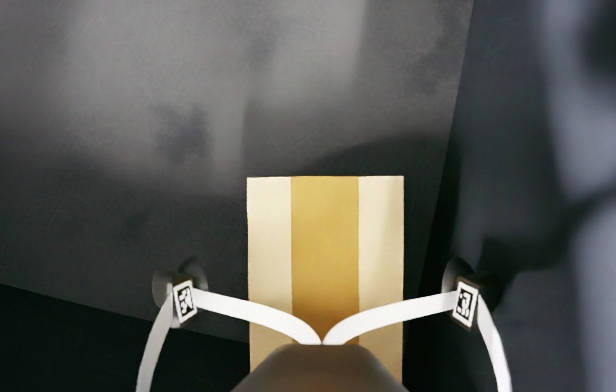

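Call:
execute_actions(actions=[{"joints":{"lift_m":0.21},"pace":"slow"}], cameras=[])

Call:
execute_actions(actions=[{"joints":{"gripper_m":0.06}}], cameras=[])

Call:
execute_actions(actions=[{"joints":{"lift_m":0.6}}], cameras=[])

Call:
execute_actions(actions=[{"base":{"translate_m":-0.28},"joints":{"arm_m":0.1,"wrist_roll_rad":-0.11}}], cameras=[])

Call:
execute_actions(actions=[{"base":{"rotate_rad":-2.55}}], cameras=[])

Call:
execute_actions(actions=[{"base":{"strafe_m":-0.47},"pace":"fast"}], cameras=[])

Call:
execute_actions(actions=[{"base":{"translate_m":1.533},"joints":{"lift_m":1.12},"pace":"fast"}], cameras=[])

Call:
execute_actions(actions=[{"joints":{"arm_m":0.51}}], cameras=["wrist_camera"])

Scene clock: 164.70 s.
base_odometry: x=-1.885 y=+0.295 heading=-3.012 (m, m, rad; odometry frame)
turned_by_wheels: +0.000 (rad since the last result)
turned_by_imu: -0.001 (rad since the last result)
base_tilt: forward=-0.5 right=-0.2 (deg)
lidar_m: 0.30 0.35 0.46 2.75 2.34 2.80 2.36 2.18 2.08 1.99 1.22 0.33
base_status: not commanded
joint_positions: lift_m=+0.211 arm_m=+0.289 wrist_yaw_rad=+0.000 wrist_pitch_rad=+1.570 wrist_roll_rad=-0.220 gripper_m=+0.141
joint_status: all done
motor_effort: lift_m=+13(16) arm_m=+8(8) wrist_yaw_rad=+1(0) wrist_pitch_rad=-2(2) wrist_roll_rad=-1(1) gripper_m=+1(2) wheel_0=+1(2) wheel_1=-1(1) wheel_2=+0(0) (%)
hand_pose: x=+0.4596 y=-0.0874 z=+0.1003 quat_wxyz=(+0.703, -0.078, +0.703, +0.077) (m; base frame)
wrist_depth_mm: 314 309 304 300 297 291 211 / 314 309 306 301 297 294 204 / 314 310 306 303 298 281 193 / 315 310 306 184 182 263 185 / 317 312 187 184 182 228 176 / 319 314 187 185 182 191 171 / 289 304 189 137 183 217 -
pictures: none
No camera images: the call's "cameras" was empty. Leave "cameras" out to get every camera's image.

Scene clock: 166.53 s.
base_odometry: x=-1.885 y=+0.295 heading=-3.012 (m, m, rad; odometry frame)
turned_by_wheels: +0.000 (rad since the last result)
turned_by_imu: -0.001 (rad since the last result)
base_tilt: forward=-0.6 right=-0.1 (deg)
lidar_m: 0.33 0.34 0.47 2.77 2.31 2.81 2.37 2.18 2.08 1.96 1.22 0.34
base_status: not commanded
joint_positions: lift_m=+0.210 arm_m=+0.289 wrist_yaw_rad=+0.000 wrist_pitch_rad=+1.570 wrist_roll_rad=-0.220 gripper_m=+0.060
joint_status: all done
motor_effort: lift_m=+19(19) arm_m=+8(8) wrist_yaw_rad=+0(1) wrist_pitch_rad=+0(3) wrist_roll_rad=-1(0) gripper_m=-24(27) wheel_0=+2(2) wheel_1=-1(1) wheel_2=+0(0) (%)
hand_pose: x=+0.4598 y=-0.0874 z=+0.0998 quat_wxyz=(+0.703, -0.078, +0.702, +0.078) (m; base frame)
wrist_depth_mm: 309 306 300 298 294 289 212 / 310 307 303 298 294 291 204 / 312 307 303 300 297 282 194 / 312 309 174 172 169 264 185 / 314 310 176 173 170 243 176 / 315 312 177 174 172 178 171 / 286 301 178 148 172 216 -
pictures: none
No camera images: the call's "cameras" was empty. Leave "cameras" out to get every camera's image.

Scene clock: 169.10 s.
base_odometry: x=-1.885 y=+0.295 heading=-3.012 (m, m, rad; odometry frame)
turned_by_wheels: +0.000 (rad since the last result)
turned_by_imu: -0.001 (rad since the last result)
base_tilt: forward=-0.6 right=-0.1 (deg)
lidar_m: 0.30 0.33 0.47 2.74 2.31 2.82 2.34 2.20 2.11 1.99 1.20 0.34
base_status: not commanded
joint_positions: lift_m=+0.599 arm_m=+0.289 wrist_yaw_rad=+0.000 wrist_pitch_rad=+1.570 wrist_roll_rad=-0.220 gripper_m=+0.060
joint_status: all done
motor_effort: lift_m=+28(30) arm_m=+8(8) wrist_yaw_rad=+0(1) wrist_pitch_rad=+1(1) wrist_roll_rad=-1(1) gripper_m=-26(26) wheel_0=+2(2) wheel_1=-1(1) wheel_2=+1(0) (%)
hand_pose: x=+0.4598 y=-0.0874 z=+0.4891 quat_wxyz=(+0.703, -0.078, +0.702, +0.078) (m; base frame)
wrist_depth_mm: 707 715 683 615 535 597 597 / 723 707 699 691 683 691 683 / 732 707 691 691 683 691 691 / 732 715 175 172 169 699 691 / 554 647 176 172 171 699 699 / 430 410 176 174 171 178 699 / 759 750 178 148 172 699 691
pictures: none
No camera images: the call's "cameras" was empty. Leave "cameras" out to get every camera's image.

Scene clock: 171.50 s.
base_odometry: x=-1.607 y=+0.331 heading=-3.012 (m, m, rad; odometry frame)
turned_by_wheels: +0.000 (rad since the last result)
turned_by_imu: -0.001 (rad since the last result)
base_tilt: forward=-0.6 right=-0.1 (deg)
lidar_m: 0.57 0.62 1.60 2.75 2.18 2.76 2.64 1.97 2.09 2.00 1.62 0.64
base_status: done
joint_positions: lift_m=+0.599 arm_m=+0.101 wrist_yaw_rad=+0.000 wrist_pitch_rad=+1.570 wrist_roll_rad=-0.110 gripper_m=+0.060
joint_status: all done
motor_effort: lift_m=+28(28) arm_m=-8(7) wrist_yaw_rad=+2(0) wrist_pitch_rad=+0(5) wrist_roll_rad=+1(7) gripper_m=-25(25) wheel_0=-2(9) wheel_1=+0(6) wheel_2=+0(7) (%)
hand_pose: x=+0.2727 y=-0.0874 z=+0.4891 quat_wxyz=(+0.706, -0.039, +0.706, +0.039) (m; base frame)
wrist_depth_mm: 741 715 676 647 668 691 691 / 750 732 723 723 707 691 691 / 741 741 723 723 699 699 691 / 750 741 175 171 169 707 691 / 750 741 175 172 170 699 699 / 759 741 176 174 172 179 691 / 759 521 178 148 172 699 699
pictures: none
No camera images: the call's "cameras" was empty. Leave "cameras" out to get every camera's image.

Scene clock: 174.07 s.
base_odometry: x=-1.607 y=+0.331 heading=+0.721 (m, m, rad; odometry frame)
turned_by_wheels: -2.550 (rad since the last result)
turned_by_imu: -2.579 (rad since the last result)
base_tilt: forward=-0.6 right=-0.2 (deg)
lidar_m: 1.92 2.04 2.00 1.52 0.63 0.59 0.65 1.72 2.75 2.17 2.72 2.08
base_status: done
joint_positions: lift_m=+0.599 arm_m=+0.101 wrist_yaw_rad=+0.000 wrist_pitch_rad=+1.570 wrist_roll_rad=-0.110 gripper_m=+0.060
joint_status: not commanded
motor_effort: lift_m=+28(28) arm_m=-8(8) wrist_yaw_rad=+0(1) wrist_pitch_rad=+0(4) wrist_roll_rad=+1(2) gripper_m=-24(25) wheel_0=-1(3) wheel_1=+1(8) wheel_2=+1(7) (%)
hand_pose: x=+0.2728 y=-0.0874 z=+0.4891 quat_wxyz=(+0.706, -0.039, +0.706, +0.039) (m; base frame)
wrist_depth_mm: 741 723 723 723 707 691 683 / 741 723 723 715 707 699 691 / 750 741 723 707 707 707 691 / 759 741 174 171 169 707 691 / 741 741 175 172 170 707 691 / 750 741 176 174 171 179 699 / 759 517 178 148 172 707 699
pictures: none
No camera images: the call's "cameras" was empty. Leave "cameras" out to get every camera's image.

Scene clock: 176.40 s.
base_odometry: x=-1.297 y=-0.022 heading=+0.721 (m, m, rad; odometry frame)
turned_by_wheels: +0.000 (rad since the last result)
turned_by_imu: +0.000 (rad since the last result)
base_tilt: forward=-0.6 right=-0.1 (deg)
lidar_m: 1.95 2.46 2.37 1.88 0.86 0.83 1.48 2.14 2.08 1.71 2.39 2.37
base_status: done
joint_positions: lift_m=+0.599 arm_m=+0.101 wrist_yaw_rad=+0.000 wrist_pitch_rad=+1.570 wrist_roll_rad=-0.110 gripper_m=+0.060
joint_status: not commanded
motor_effort: lift_m=+27(28) arm_m=-8(8) wrist_yaw_rad=+0(0) wrist_pitch_rad=+0(1) wrist_roll_rad=+1(2) gripper_m=-22(21) wheel_0=-2(13) wheel_1=+2(11) wheel_2=+0(2) (%)
hand_pose: x=+0.2728 y=-0.0874 z=+0.4891 quat_wxyz=(+0.706, -0.039, +0.706, +0.039) (m; base frame)
wrist_depth_mm: 741 723 723 715 707 699 683 / 741 741 732 715 707 699 691 / 750 741 723 715 715 699 691 / 750 741 174 171 170 707 691 / 759 750 175 172 171 691 691 / 759 741 176 174 172 179 699 / 759 521 178 148 172 707 691
pictures: none
No camera images: the call's "cameras" was empty. Leave "cameras" out to get every camera's image.

Scene clock: 181.60 s.
base_odometry: x=-0.146 y=+0.991 heading=+0.721 (m, m, rad; odometry frame)
turned_by_wheels: +0.000 (rad since the last result)
turned_by_imu: -0.002 (rad since the last result)
base_tilt: forward=-0.6 right=-0.1 (deg)
lidar_m: 0.33 0.45 0.59 1.63 2.36 2.17 2.27 2.50 2.41 1.47 1.07 0.49
base_status: done
joint_positions: lift_m=+1.119 arm_m=+0.101 wrist_yaw_rad=+0.000 wrist_pitch_rad=+1.569 wrist_roll_rad=-0.110 gripper_m=+0.060
joint_status: all done
motor_effort: lift_m=+28(30) arm_m=-8(8) wrist_yaw_rad=+1(1) wrist_pitch_rad=+1(3) wrist_roll_rad=+1(1) gripper_m=-24(26) wheel_0=-2(12) wheel_1=-1(7) wheel_2=+1(11) (%)
hand_pose: x=+0.2728 y=-0.0874 z=+1.0091 quat_wxyz=(+0.707, -0.039, +0.706, +0.039) (m; base frame)
wrist_depth_mm: 452 445 445 439 433 1138 1060 / 455 445 439 439 433 1205 1205 / 1281 1308 1118 1098 1229 1182 1182 / 1308 1281 174 171 169 1205 1205 / 1336 1281 175 172 170 1205 1229 / 1308 1281 176 173 171 179 1205 / 1308 1281 178 148 172 1229 1229
pictures: none
No camera images: the call's "cameras" was empty. Leave "cameras" out to get every camera's image.

Scene clock: 183.90 s.
base_odometry: x=-0.146 y=+0.991 heading=+0.721 (m, m, rad; odometry frame)
turned_by_wheels: +0.000 (rad since the last result)
turned_by_imu: -0.001 (rad since the last result)
base_tilt: forward=-0.6 right=-0.2 (deg)
lidar_m: 0.41 0.44 0.59 1.63 2.38 2.16 2.28 2.49 2.41 1.50 1.10 0.46
base_status: not commanded
joint_positions: lift_m=+1.119 arm_m=+0.508 wrist_yaw_rad=+0.000 wrist_pitch_rad=+1.569 wrist_roll_rad=-0.110 gripper_m=+0.060
joint_status: all done
motor_effort: lift_m=+28(28) arm_m=+9(8) wrist_yaw_rad=+1(0) wrist_pitch_rad=+1(2) wrist_roll_rad=+1(2) gripper_m=-25(22) wheel_0=-2(2) wheel_1=-1(1) wheel_2=+1(1) (%)
hand_pose: x=+0.6798 y=-0.0874 z=+1.0091 quat_wxyz=(+0.707, -0.039, +0.706, +0.039) (m; base frame)
wrist_depth_mm: 427 415 418 418 410 750 609 / 452 449 439 436 430 917 715 / 455 449 442 439 433 1182 891 / 387 329 175 171 169 1229 1138 / 379 329 175 173 170 1229 1182 / 384 329 177 173 171 179 1205 / 459 332 178 148 172 1229 1229
pictures: wrist_camera
camera_calibration (this result's frames):
wrist_camera: T_world_to_cam=[[0.119509, -0.991647, -0.0485076, -0.109433], [-0.992803, -0.118981, -0.0136576, 0.739829], [0.00777202, 0.0497907, -0.998729, 1.2357], [0, 0, 0, 1]] pos_world=[0.737978, -0.0820198, 1.23892]
Images, in order (width x height): wrist_camera 616x392.

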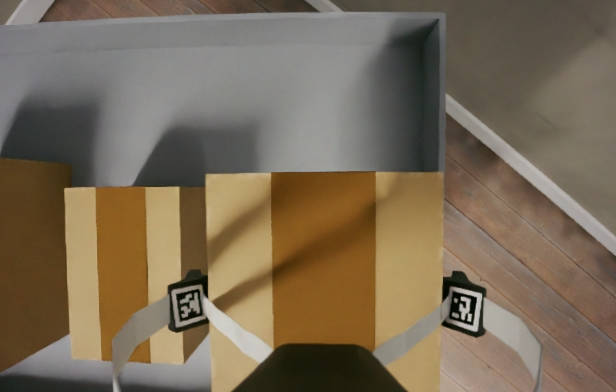

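Call:
execute_actions(actions=[{"joints":{"lift_m":0.985},"pace":"slow"}], cameras=[])

Call:
execute_actions(actions=[{"joints":{"gripper_m":0.141}}], cameras=[])

Call:
execute_actions(actions=[{"joints":{"lift_m":1.06}}], cameras=["wrist_camera"])

Call:
execute_actions(actions=[{"base":{"translate_m":-1.7},"joints":{"arm_m":0.1},"pace":"fast"}], cameras=[])

Call:
execute_actions(actions=[{"base":{"rotate_rad":2.55},"joints":{"lift_m":0.88}}], cameras=[])

Call:
execute_actions(actions=[{"base":{"strafe_m":-0.195},"joints":{"arm_m":0.4,"wrist_roll_rad":0,"wrist_pitch_rad":1.0,"gripper_m":0.07},"pace":"fast"}], cameras=[])

Call:
execute_actions(actions=[{"base":{"translate_m":0.41}}], cameras=["wrist_camera","head_left_camera"])

Scene clock: 186.23 s.
base_odometry: x=-0.146 y=+0.991 heading=+0.721 (m, m, rad; odometry frame)
turned_by_wheels: +0.000 (rad since the last result)
turned_by_imu: -0.001 (rad since the last result)
base_tilt: forward=-0.6 right=-0.1 (deg)
lidar_m: 0.43 0.44 0.58 1.64 2.38 2.16 2.27 2.50 2.42 1.46 1.09 0.46
base_status: not commanded
joint_positions: lift_m=+0.985 arm_m=+0.508 wrist_yaw_rad=+0.000 wrist_pitch_rad=+1.569 wrist_roll_rad=-0.110 gripper_m=+0.060
joint_status: all done
motor_effort: lift_m=+19(26) arm_m=+9(9) wrist_yaw_rad=-1(1) wrist_pitch_rad=+1(1) wrist_roll_rad=+1(2) gripper_m=-27(22) wheel_0=-2(1) wheel_1=-1(1) wheel_2=+1(1) (%)
hand_pose: x=+0.6798 y=-0.0874 z=+0.8748 quat_wxyz=(+0.707, -0.039, +0.706, +0.039) (m; base frame)
wrist_depth_mm: 312 309 303 300 296 274 615 / 312 309 304 300 296 276 715 / 314 309 306 301 297 277 878 / 192 282 174 171 170 274 1078 / 192 244 175 173 170 273 1078 / 192 202 176 173 172 179 1060 / 193 231 178 148 172 267 1060
pictures: none
No camera images: the call's "cameras" was empty. Leave "cameras" out to get every camera's image.

Scene clock: 188.07 s.
base_odometry: x=-0.146 y=+0.991 heading=+0.721 (m, m, rad; odometry frame)
turned_by_wheels: +0.000 (rad since the last result)
turned_by_imu: -0.001 (rad since the last result)
base_tilt: forward=-0.6 right=-0.1 (deg)
lidar_m: 0.41 0.45 0.60 1.63 2.36 2.18 2.27 2.48 2.41 1.49 1.09 0.44
base_status: not commanded
joint_positions: lift_m=+0.985 arm_m=+0.509 wrist_yaw_rad=+0.000 wrist_pitch_rad=+1.570 wrist_roll_rad=-0.110 gripper_m=+0.141
joint_status: all done
motor_effort: lift_m=+19(19) arm_m=+8(8) wrist_yaw_rad=+1(1) wrist_pitch_rad=-1(4) wrist_roll_rad=+2(2) gripper_m=+3(24) wheel_0=-2(2) wheel_1=-1(1) wheel_2=+1(1) (%)
hand_pose: x=+0.6797 y=-0.0874 z=+0.8748 quat_wxyz=(+0.706, -0.039, +0.706, +0.039) (m; base frame)
wrist_depth_mm: 314 310 306 303 298 273 609 / 315 310 306 303 300 273 715 / 315 312 307 304 300 274 891 / 195 283 188 185 184 298 1078 / 195 244 189 186 184 298 1060 / 195 216 189 186 184 200 1078 / 195 225 190 134 185 290 1078
pictures: none
No camera images: the call's "cameras" was empty. Leave "cameras" out to get every camera's image.

Scene clock: 189.37 s.
base_odometry: x=-0.146 y=+0.991 heading=+0.721 (m, m, rad; odometry frame)
turned_by_wheels: +0.000 (rad since the last result)
turned_by_imu: -0.001 (rad since the last result)
base_tilt: forward=-0.6 right=-0.1 (deg)
lidar_m: 0.43 0.45 0.59 1.63 2.37 2.17 2.29 2.51 2.42 1.48 1.08 0.47
base_status: not commanded
joint_positions: lift_m=+1.060 arm_m=+0.509 wrist_yaw_rad=+0.000 wrist_pitch_rad=+1.570 wrist_roll_rad=-0.110 gripper_m=+0.141
joint_status: all done
motor_effort: lift_m=+25(27) arm_m=+8(8) wrist_yaw_rad=+1(0) wrist_pitch_rad=-1(1) wrist_roll_rad=+1(2) gripper_m=+1(3) wheel_0=-1(2) wheel_1=-1(1) wheel_2=+1(1) (%)
hand_pose: x=+0.6797 y=-0.0874 z=+0.9494 quat_wxyz=(+0.706, -0.039, +0.706, +0.039) (m; base frame)
wrist_depth_mm: 392 384 379 375 370 691 609 / 392 389 382 379 373 831 715 / 392 389 384 379 373 1078 878 / 272 283 384 260 373 1160 1138 / 272 268 387 260 259 1160 1160 / 272 268 265 259 259 196 1160 / 273 271 387 135 357 1160 1160
pictures: wrist_camera
camera_calibration (this result's frames):
wrist_camera: T_world_to_cam=[[0.119512, -0.991643, -0.0485861, -0.112244], [-0.992807, -0.119015, -0.0130042, 0.73827], [0.00711307, 0.0497908, -0.998734, 1.17646], [0, 0, 0, 1]] pos_world=[0.738007, -0.0820177, 1.17912]
Images, in order (width x height): wrist_camera 616x392.

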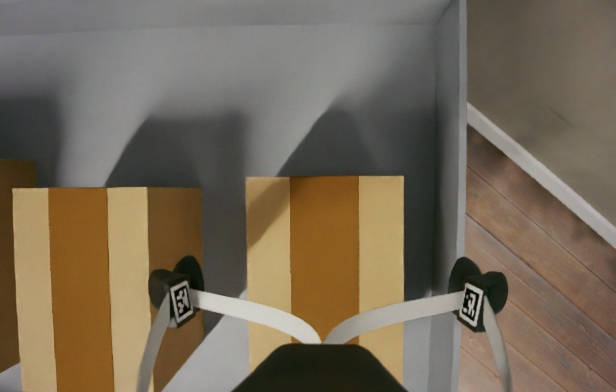

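Scene clock: 195.83 s.
base_odometry: x=-1.423 y=-0.131 heading=+0.721 (m, m, rad; odometry frame)
turned_by_wheels: +0.000 (rad since the last result)
turned_by_imu: -0.003 (rad since the last result)
base_tilt: forward=-0.5 right=-0.1 (deg)
lidar_m: 2.12 2.53 2.48 0.96 0.74 0.71 1.34 1.96 2.28 1.67 2.32 2.50
base_status: done
joint_positions: lift_m=+1.060 arm_m=+0.102 wrist_yaw_rad=+0.000 wrist_pitch_rad=+1.570 wrist_roll_rad=-0.110 gripper_m=+0.141
joint_status: all done
motor_effort: lift_m=+25(25) arm_m=-8(11) wrist_yaw_rad=+1(0) wrist_pitch_rad=-2(1) wrist_roll_rad=+1(2) gripper_m=-1(2) wheel_0=-1(7) wheel_1=-2(7) wheel_2=-2(10) (%)
hand_pose: x=+0.2725 y=-0.0874 z=+0.9494 quat_wxyz=(+0.706, -0.039, +0.706, +0.039) (m; base frame)
wrist_depth_mm: 1229 1205 1182 1182 1182 1160 1138 / 1229 1229 1229 1205 1160 1160 1160 / 1229 1205 1205 1182 1182 1160 1160 / 1255 1229 1205 1205 1182 1160 1160 / 1229 1229 1205 976 1205 1160 1160 / 1255 1255 991 976 1182 197 1160 / 1255 1255 1255 135 1182 1160 1160
pictures: none
No camera images: the call's "cameras" was empty. Leave "cameras" out to get every camera's image.

Scene clock: 198.90 s.
base_odometry: x=-1.423 y=-0.131 heading=-3.013 (m, m, rad; odometry frame)
turned_by_wheels: +2.550 (rad since the last result)
turned_by_imu: +2.576 (rad since the last result)
base_tilt: forward=-0.5 right=-0.1 (deg)
lidar_m: 0.70 1.30 1.76 2.29 1.69 2.17 2.50 2.11 2.17 2.48 1.80 0.74
base_status: done
joint_positions: lift_m=+0.880 arm_m=+0.102 wrist_yaw_rad=+0.000 wrist_pitch_rad=+1.570 wrist_roll_rad=-0.110 gripper_m=+0.141
joint_status: all done
motor_effort: lift_m=+16(24) arm_m=-9(8) wrist_yaw_rad=+2(1) wrist_pitch_rad=-1(2) wrist_roll_rad=+1(1) gripper_m=-2(1) wheel_0=-1(8) wheel_1=-2(5) wheel_2=-2(3) (%)
hand_pose: x=+0.2726 y=-0.0874 z=+0.7701 quat_wxyz=(+0.706, -0.039, +0.706, +0.039) (m; base frame)
wrist_depth_mm: 1042 1008 1008 931 891 866 809 / 1042 1025 1008 991 991 976 960 / 1042 1042 1008 1008 991 976 991 / 1060 1025 1025 1008 991 991 976 / 1060 1025 1025 842 1008 991 976 / 1042 1025 798 798 991 197 976 / 1060 1060 809 135 991 991 976
pictures: none
No camera images: the call's "cameras" was empty. Leave "cameras" out to get every camera's image.

Scene clock: 200.63 s.
base_odometry: x=-1.448 y=+0.062 heading=-3.013 (m, m, rad; odometry frame)
turned_by_wheels: +0.000 (rad since the last result)
turned_by_imu: +0.000 (rad since the last result)
base_tilt: forward=-0.5 right=-0.2 (deg)
lidar_m: 0.70 0.75 1.77 2.47 1.87 2.39 2.52 2.01 2.38 2.28 1.78 0.76
base_status: done
joint_positions: lift_m=+0.880 arm_m=+0.398 wrist_yaw_rad=+0.000 wrist_pitch_rad=+1.001 wrist_roll_rad=+0.000 gripper_m=+0.070
joint_status: all done
motor_effort: lift_m=+17(17) arm_m=+9(11) wrist_yaw_rad=+1(3) wrist_pitch_rad=-4(7) wrist_roll_rad=+2(5) gripper_m=-2(4) wheel_0=-1(12) wheel_1=+1(8) wheel_2=+0(0) (%)
hand_pose: x=+0.7250 y=-0.0874 z=+0.8156 quat_wxyz=(+0.877, +0.000, +0.480, +0.000) (m; base frame)
wrist_depth_mm: 676 634 621 627 621 627 640 / 778 732 715 715 715 707 759 / 931 904 831 831 831 854 917 / 1182 1138 991 1008 991 946 1118 / 1182 1118 1098 1098 1078 917 1078 / 1078 904 204 1025 196 842 976 / 1008 768 788 135 904 732 904
pictures: none
No camera images: the call's "cameras" was empty. Leave "cameras" out to get every camera's image.

Scene clock: 203.47 s.
base_odometry: x=-1.854 y=+0.009 heading=-3.013 (m, m, rad; odometry frame)
turned_by_wheels: +0.000 (rad since the last result)
turned_by_imu: +0.000 (rad since the last result)
base_tilt: forward=-0.5 right=-0.1 (deg)
lidar_m: 0.31 0.33 1.20 2.46 2.09 2.39 2.94 2.35 2.38 2.28 0.46 0.32
base_status: done
joint_positions: lift_m=+0.880 arm_m=+0.399 wrist_yaw_rad=+0.000 wrist_pitch_rad=+1.001 wrist_roll_rad=+0.000 gripper_m=+0.070
joint_status: not commanded
motor_effort: lift_m=+16(16) arm_m=+9(9) wrist_yaw_rad=+2(0) wrist_pitch_rad=-4(4) wrist_roll_rad=+2(2) gripper_m=-1(3) wheel_0=+1(4) wheel_1=+1(4) wheel_2=+3(12) (%)
hand_pose: x=+0.7250 y=-0.0874 z=+0.8156 quat_wxyz=(+0.877, +0.000, +0.480, +0.000) (m; base frame)
wrist_depth_mm: 216 214 211 211 210 211 208 / 247 247 247 246 246 243 241 / 297 297 297 296 296 293 291 / 330 329 327 327 325 324 324 / 410 407 387 402 382 399 399 / 759 539 204 496 196 496 530 / 991 707 820 135 691 707 891
pictures: head_left_camera, wrist_camera
camera_calibration (this result's frames):
wrist_camera: T_world_to_cam=[[0.0345318, -0.998763, -0.0357822, -0.0735898], [-0.835353, -0.00919045, -0.549636, 1.11466], [0.548628, 0.0488707, -0.834637, 0.516022], [0, 0, 0, 1]] pos_world=[0.650569, -0.0884729, 1.04071]
Images, in order (width x height): head_left_camera 420x672, wrist_camera 616x392.

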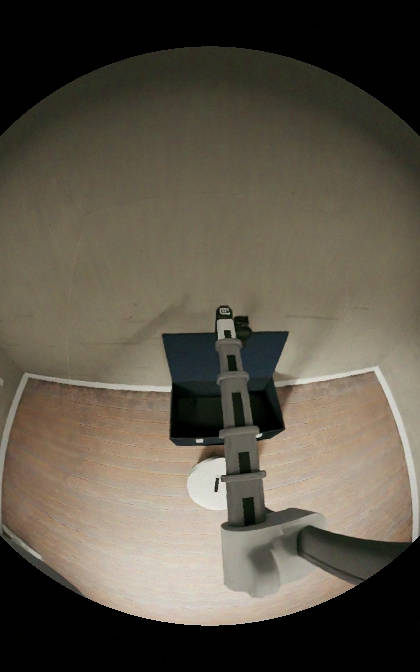

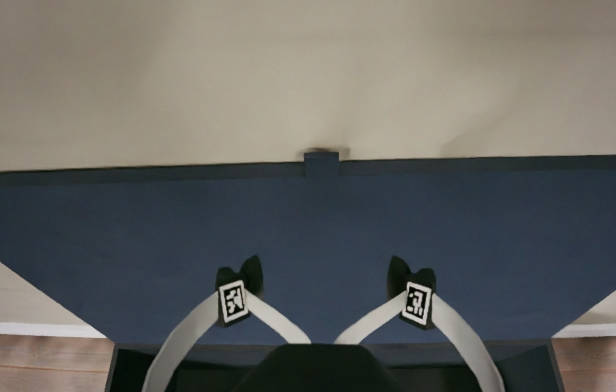

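Call:
execute_actions(actions=[{"joints":{"arm_m":0.5,"lift_m":0.872},"pace":"slow"}], cameras=["wrist_camera"])

Scene clock: 205.83 s.
base_odometry: x=-1.854 y=+0.009 heading=-3.013 (m, m, rad; odometry frame)
turned_by_wheels: +0.000 (rad since the last result)
turned_by_imu: -0.001 (rad since the last result)
base_tilt: forward=-0.6 right=-0.1 (deg)
lidar_m: 0.31 0.31 1.18 2.48 2.09 2.40 2.94 2.33 2.39 2.29 0.44 0.33
base_status: not commanded
joint_positions: lift_m=+0.872 arm_m=+0.498 wrist_yaw_rad=+0.000 wrist_pitch_rad=+1.001 wrist_roll_rad=+0.000 gripper_m=+0.070
joint_status: all done
motor_effort: lift_m=+16(16) arm_m=+9(9) wrist_yaw_rad=+0(2) wrist_pitch_rad=-4(4) wrist_roll_rad=+2(2) gripper_m=-5(2) wheel_0=+2(1) wheel_1=+1(1) wheel_2=+3(3) (%)
hand_pose: x=+0.8250 y=-0.0874 z=+0.8077 quat_wxyz=(+0.877, +0.000, +0.480, +0.000) (m; base frame)
wrist_depth_mm: 103 104 104 104 104 104 - / 118 118 118 118 117 117 - / 143 142 142 141 141 139 139 / 180 179 177 177 176 175 174 / 244 240 223 234 219 232 232 / 277 272 204 251 196 250 267 / 382 366 389 136 353 355 379
pictures: wrist_camera
camera_calibration (this result's frames):
wrist_camera: T_world_to_cam=[[0.0345203, -0.998763, -0.0357824, -0.0773167], [-0.835354, -0.00918074, -0.549636, 1.19379], [0.548628, 0.0488645, -0.834637, 0.454575], [0, 0, 0, 1]] pos_world=[0.750509, -0.0884738, 1.03279]
Images, in order (width x height): wrist_camera 616x392.

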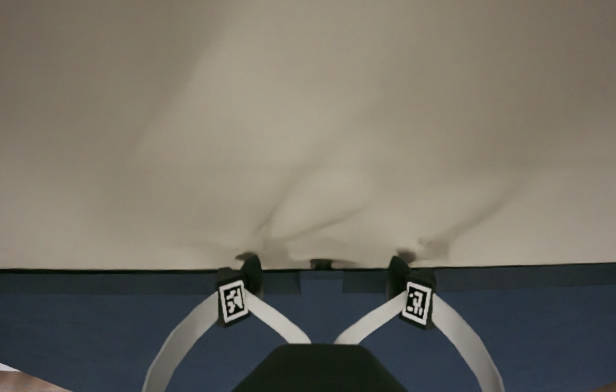

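Call:
execute_actions(actions=[{"joints":{"lift_m":0.857},"pace":"slow"}], cameras=[])

Call:
execute_actions(actions=[{"joints":{"gripper_m":-0.03}}], cameras=["wrist_camera"])

Call:
execute_actions(actions=[{"joints":{"arm_m":0.44,"lift_m":0.862},"pace":"slow"}], cameras=["wrist_camera"])

Scene clock: 206.77 s.
base_odometry: x=-1.854 y=+0.009 heading=-3.013 (m, m, rad; odometry frame)
turned_by_wheels: +0.000 (rad since the last result)
turned_by_imu: -0.001 (rad since the last result)
base_tilt: forward=-0.6 right=-0.1 (deg)
lidar_m: 0.30 0.33 1.20 2.46 2.06 2.37 2.93 2.33 2.38 2.28 0.47 0.32
base_status: not commanded
joint_positions: lift_m=+0.858 arm_m=+0.498 wrist_yaw_rad=-0.002 wrist_pitch_rad=+0.996 wrist_roll_rad=+0.000 gripper_m=+0.070
joint_status: all done
motor_effort: lift_m=+6(15) arm_m=+9(9) wrist_yaw_rad=+8(8) wrist_pitch_rad=+9(9) wrist_roll_rad=+2(2) gripper_m=-5(7) wheel_0=+1(2) wheel_1=+1(1) wheel_2=+0(3) (%)
hand_pose: x=+0.8259 y=-0.0878 z=+0.7942 quat_wxyz=(+0.878, +0.000, +0.478, -0.001) (m; base frame)
wrist_depth_mm: 104 104 103 103 104 103 - / 116 117 117 117 116 116 - / 140 140 140 139 139 138 137 / 175 175 174 173 172 172 171 / 235 231 221 227 213 226 226 / 271 265 195 259 195 244 260 / 366 351 370 137 338 338 357
pictures: none
No camera images: the call's "cameras" was empty. Leave "cameras" out to get every camera's image.

Scene clock: 208.47 s.
base_odometry: x=-1.854 y=+0.009 heading=-3.013 (m, m, rad; odometry frame)
turned_by_wheels: +0.000 (rad since the last result)
turned_by_imu: -0.001 (rad since the last result)
base_tilt: forward=-0.6 right=-0.2 (deg)
lidar_m: 0.30 0.30 1.20 2.47 2.08 2.41 2.93 2.33 2.37 2.28 0.45 0.31
base_status: not commanded
joint_positions: lift_m=+0.857 arm_m=+0.499 wrist_yaw_rad=+0.001 wrist_pitch_rad=+1.002 wrist_roll_rad=+0.000 gripper_m=-0.029
joint_status: all done
motor_effort: lift_m=+17(17) arm_m=+8(9) wrist_yaw_rad=-1(7) wrist_pitch_rad=-7(17) wrist_roll_rad=+2(3) gripper_m=-24(19) wheel_0=+2(3) wheel_1=+2(1) wheel_2=+1(1) (%)
hand_pose: x=+0.8249 y=-0.0872 z=+0.7924 quat_wxyz=(+0.877, -0.001, +0.480, +0.001) (m; base frame)
wrist_depth_mm: 104 104 104 104 103 104 - / 118 118 118 118 118 116 - / 143 143 143 142 141 140 139 / 181 180 178 177 176 175 174 / 245 242 238 221 234 230 229 / 257 249 181 229 181 226 242 / 368 336 370 218 329 303 349
pictures: wrist_camera
camera_calibration (this result's frames):
wrist_camera: T_world_to_cam=[[0.0356147, -0.998724, -0.0358018, -0.0785722], [-0.835936, -0.0101389, -0.548733, 1.18502], [0.54767, 0.0494709, -0.835231, 0.44319], [0, 0, 0, 1]] pos_world=[0.750681, -0.0883821, 1.01761]
Images, in order (width x height): wrist_camera 616x392.

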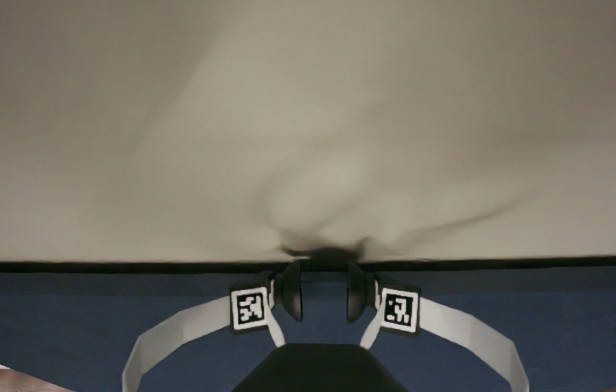

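Scene clock: 210.30 s.
base_odometry: x=-1.854 y=+0.009 heading=-3.013 (m, m, rad; odometry frame)
turned_by_wheels: +0.000 (rad since the last result)
turned_by_imu: -0.001 (rad since the last result)
base_tilt: forward=-0.6 right=-0.1 (deg)
lidar_m: 0.31 0.31 1.20 2.47 2.10 2.41 2.95 2.33 2.40 2.28 0.45 0.33
base_status: not commanded
joint_positions: lift_m=+0.861 arm_m=+0.442 wrist_yaw_rad=+0.001 wrist_pitch_rad=+1.004 wrist_roll_rad=+0.000 gripper_m=-0.029
joint_status: all done
motor_effort: lift_m=+28(30) arm_m=-9(7) wrist_yaw_rad=-1(3) wrist_pitch_rad=-12(19) wrist_roll_rad=+2(2) gripper_m=-27(24) wheel_0=+2(2) wheel_1=+1(1) wheel_2=+1(1) (%)
hand_pose: x=+0.7675 y=-0.0873 z=+0.7963 quat_wxyz=(+0.877, +0.000, +0.481, +0.001) (m; base frame)
wrist_depth_mm: 168 167 164 164 163 164 165 / 192 193 193 193 191 190 188 / 233 232 232 231 229 229 227 / 294 293 290 289 289 285 285 / 373 370 366 362 359 357 357 / 278 267 181 236 181 236 266 / 946 466 591 259 466 402 597
pictures: wrist_camera
camera_calibration (this result's frames):
wrist_camera: T_world_to_cam=[[0.0352914, -0.998734, -0.0358579, -0.0761413], [-0.836837, -0.00991841, -0.547363, 1.13879], [0.546314, 0.0493245, -0.836127, 0.479554], [0, 0, 0, 1]] pos_world=[0.69368, -0.0884036, 1.02157]
Images, in order (width x height): wrist_camera 616x392.

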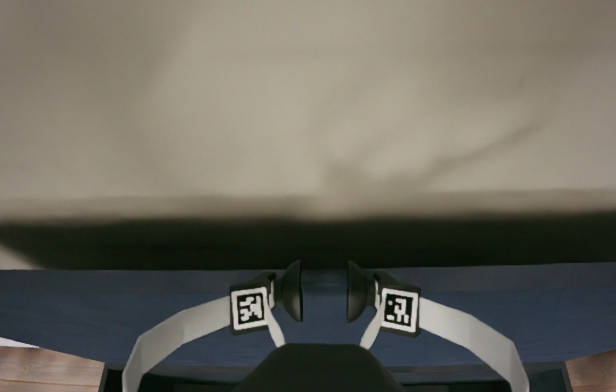

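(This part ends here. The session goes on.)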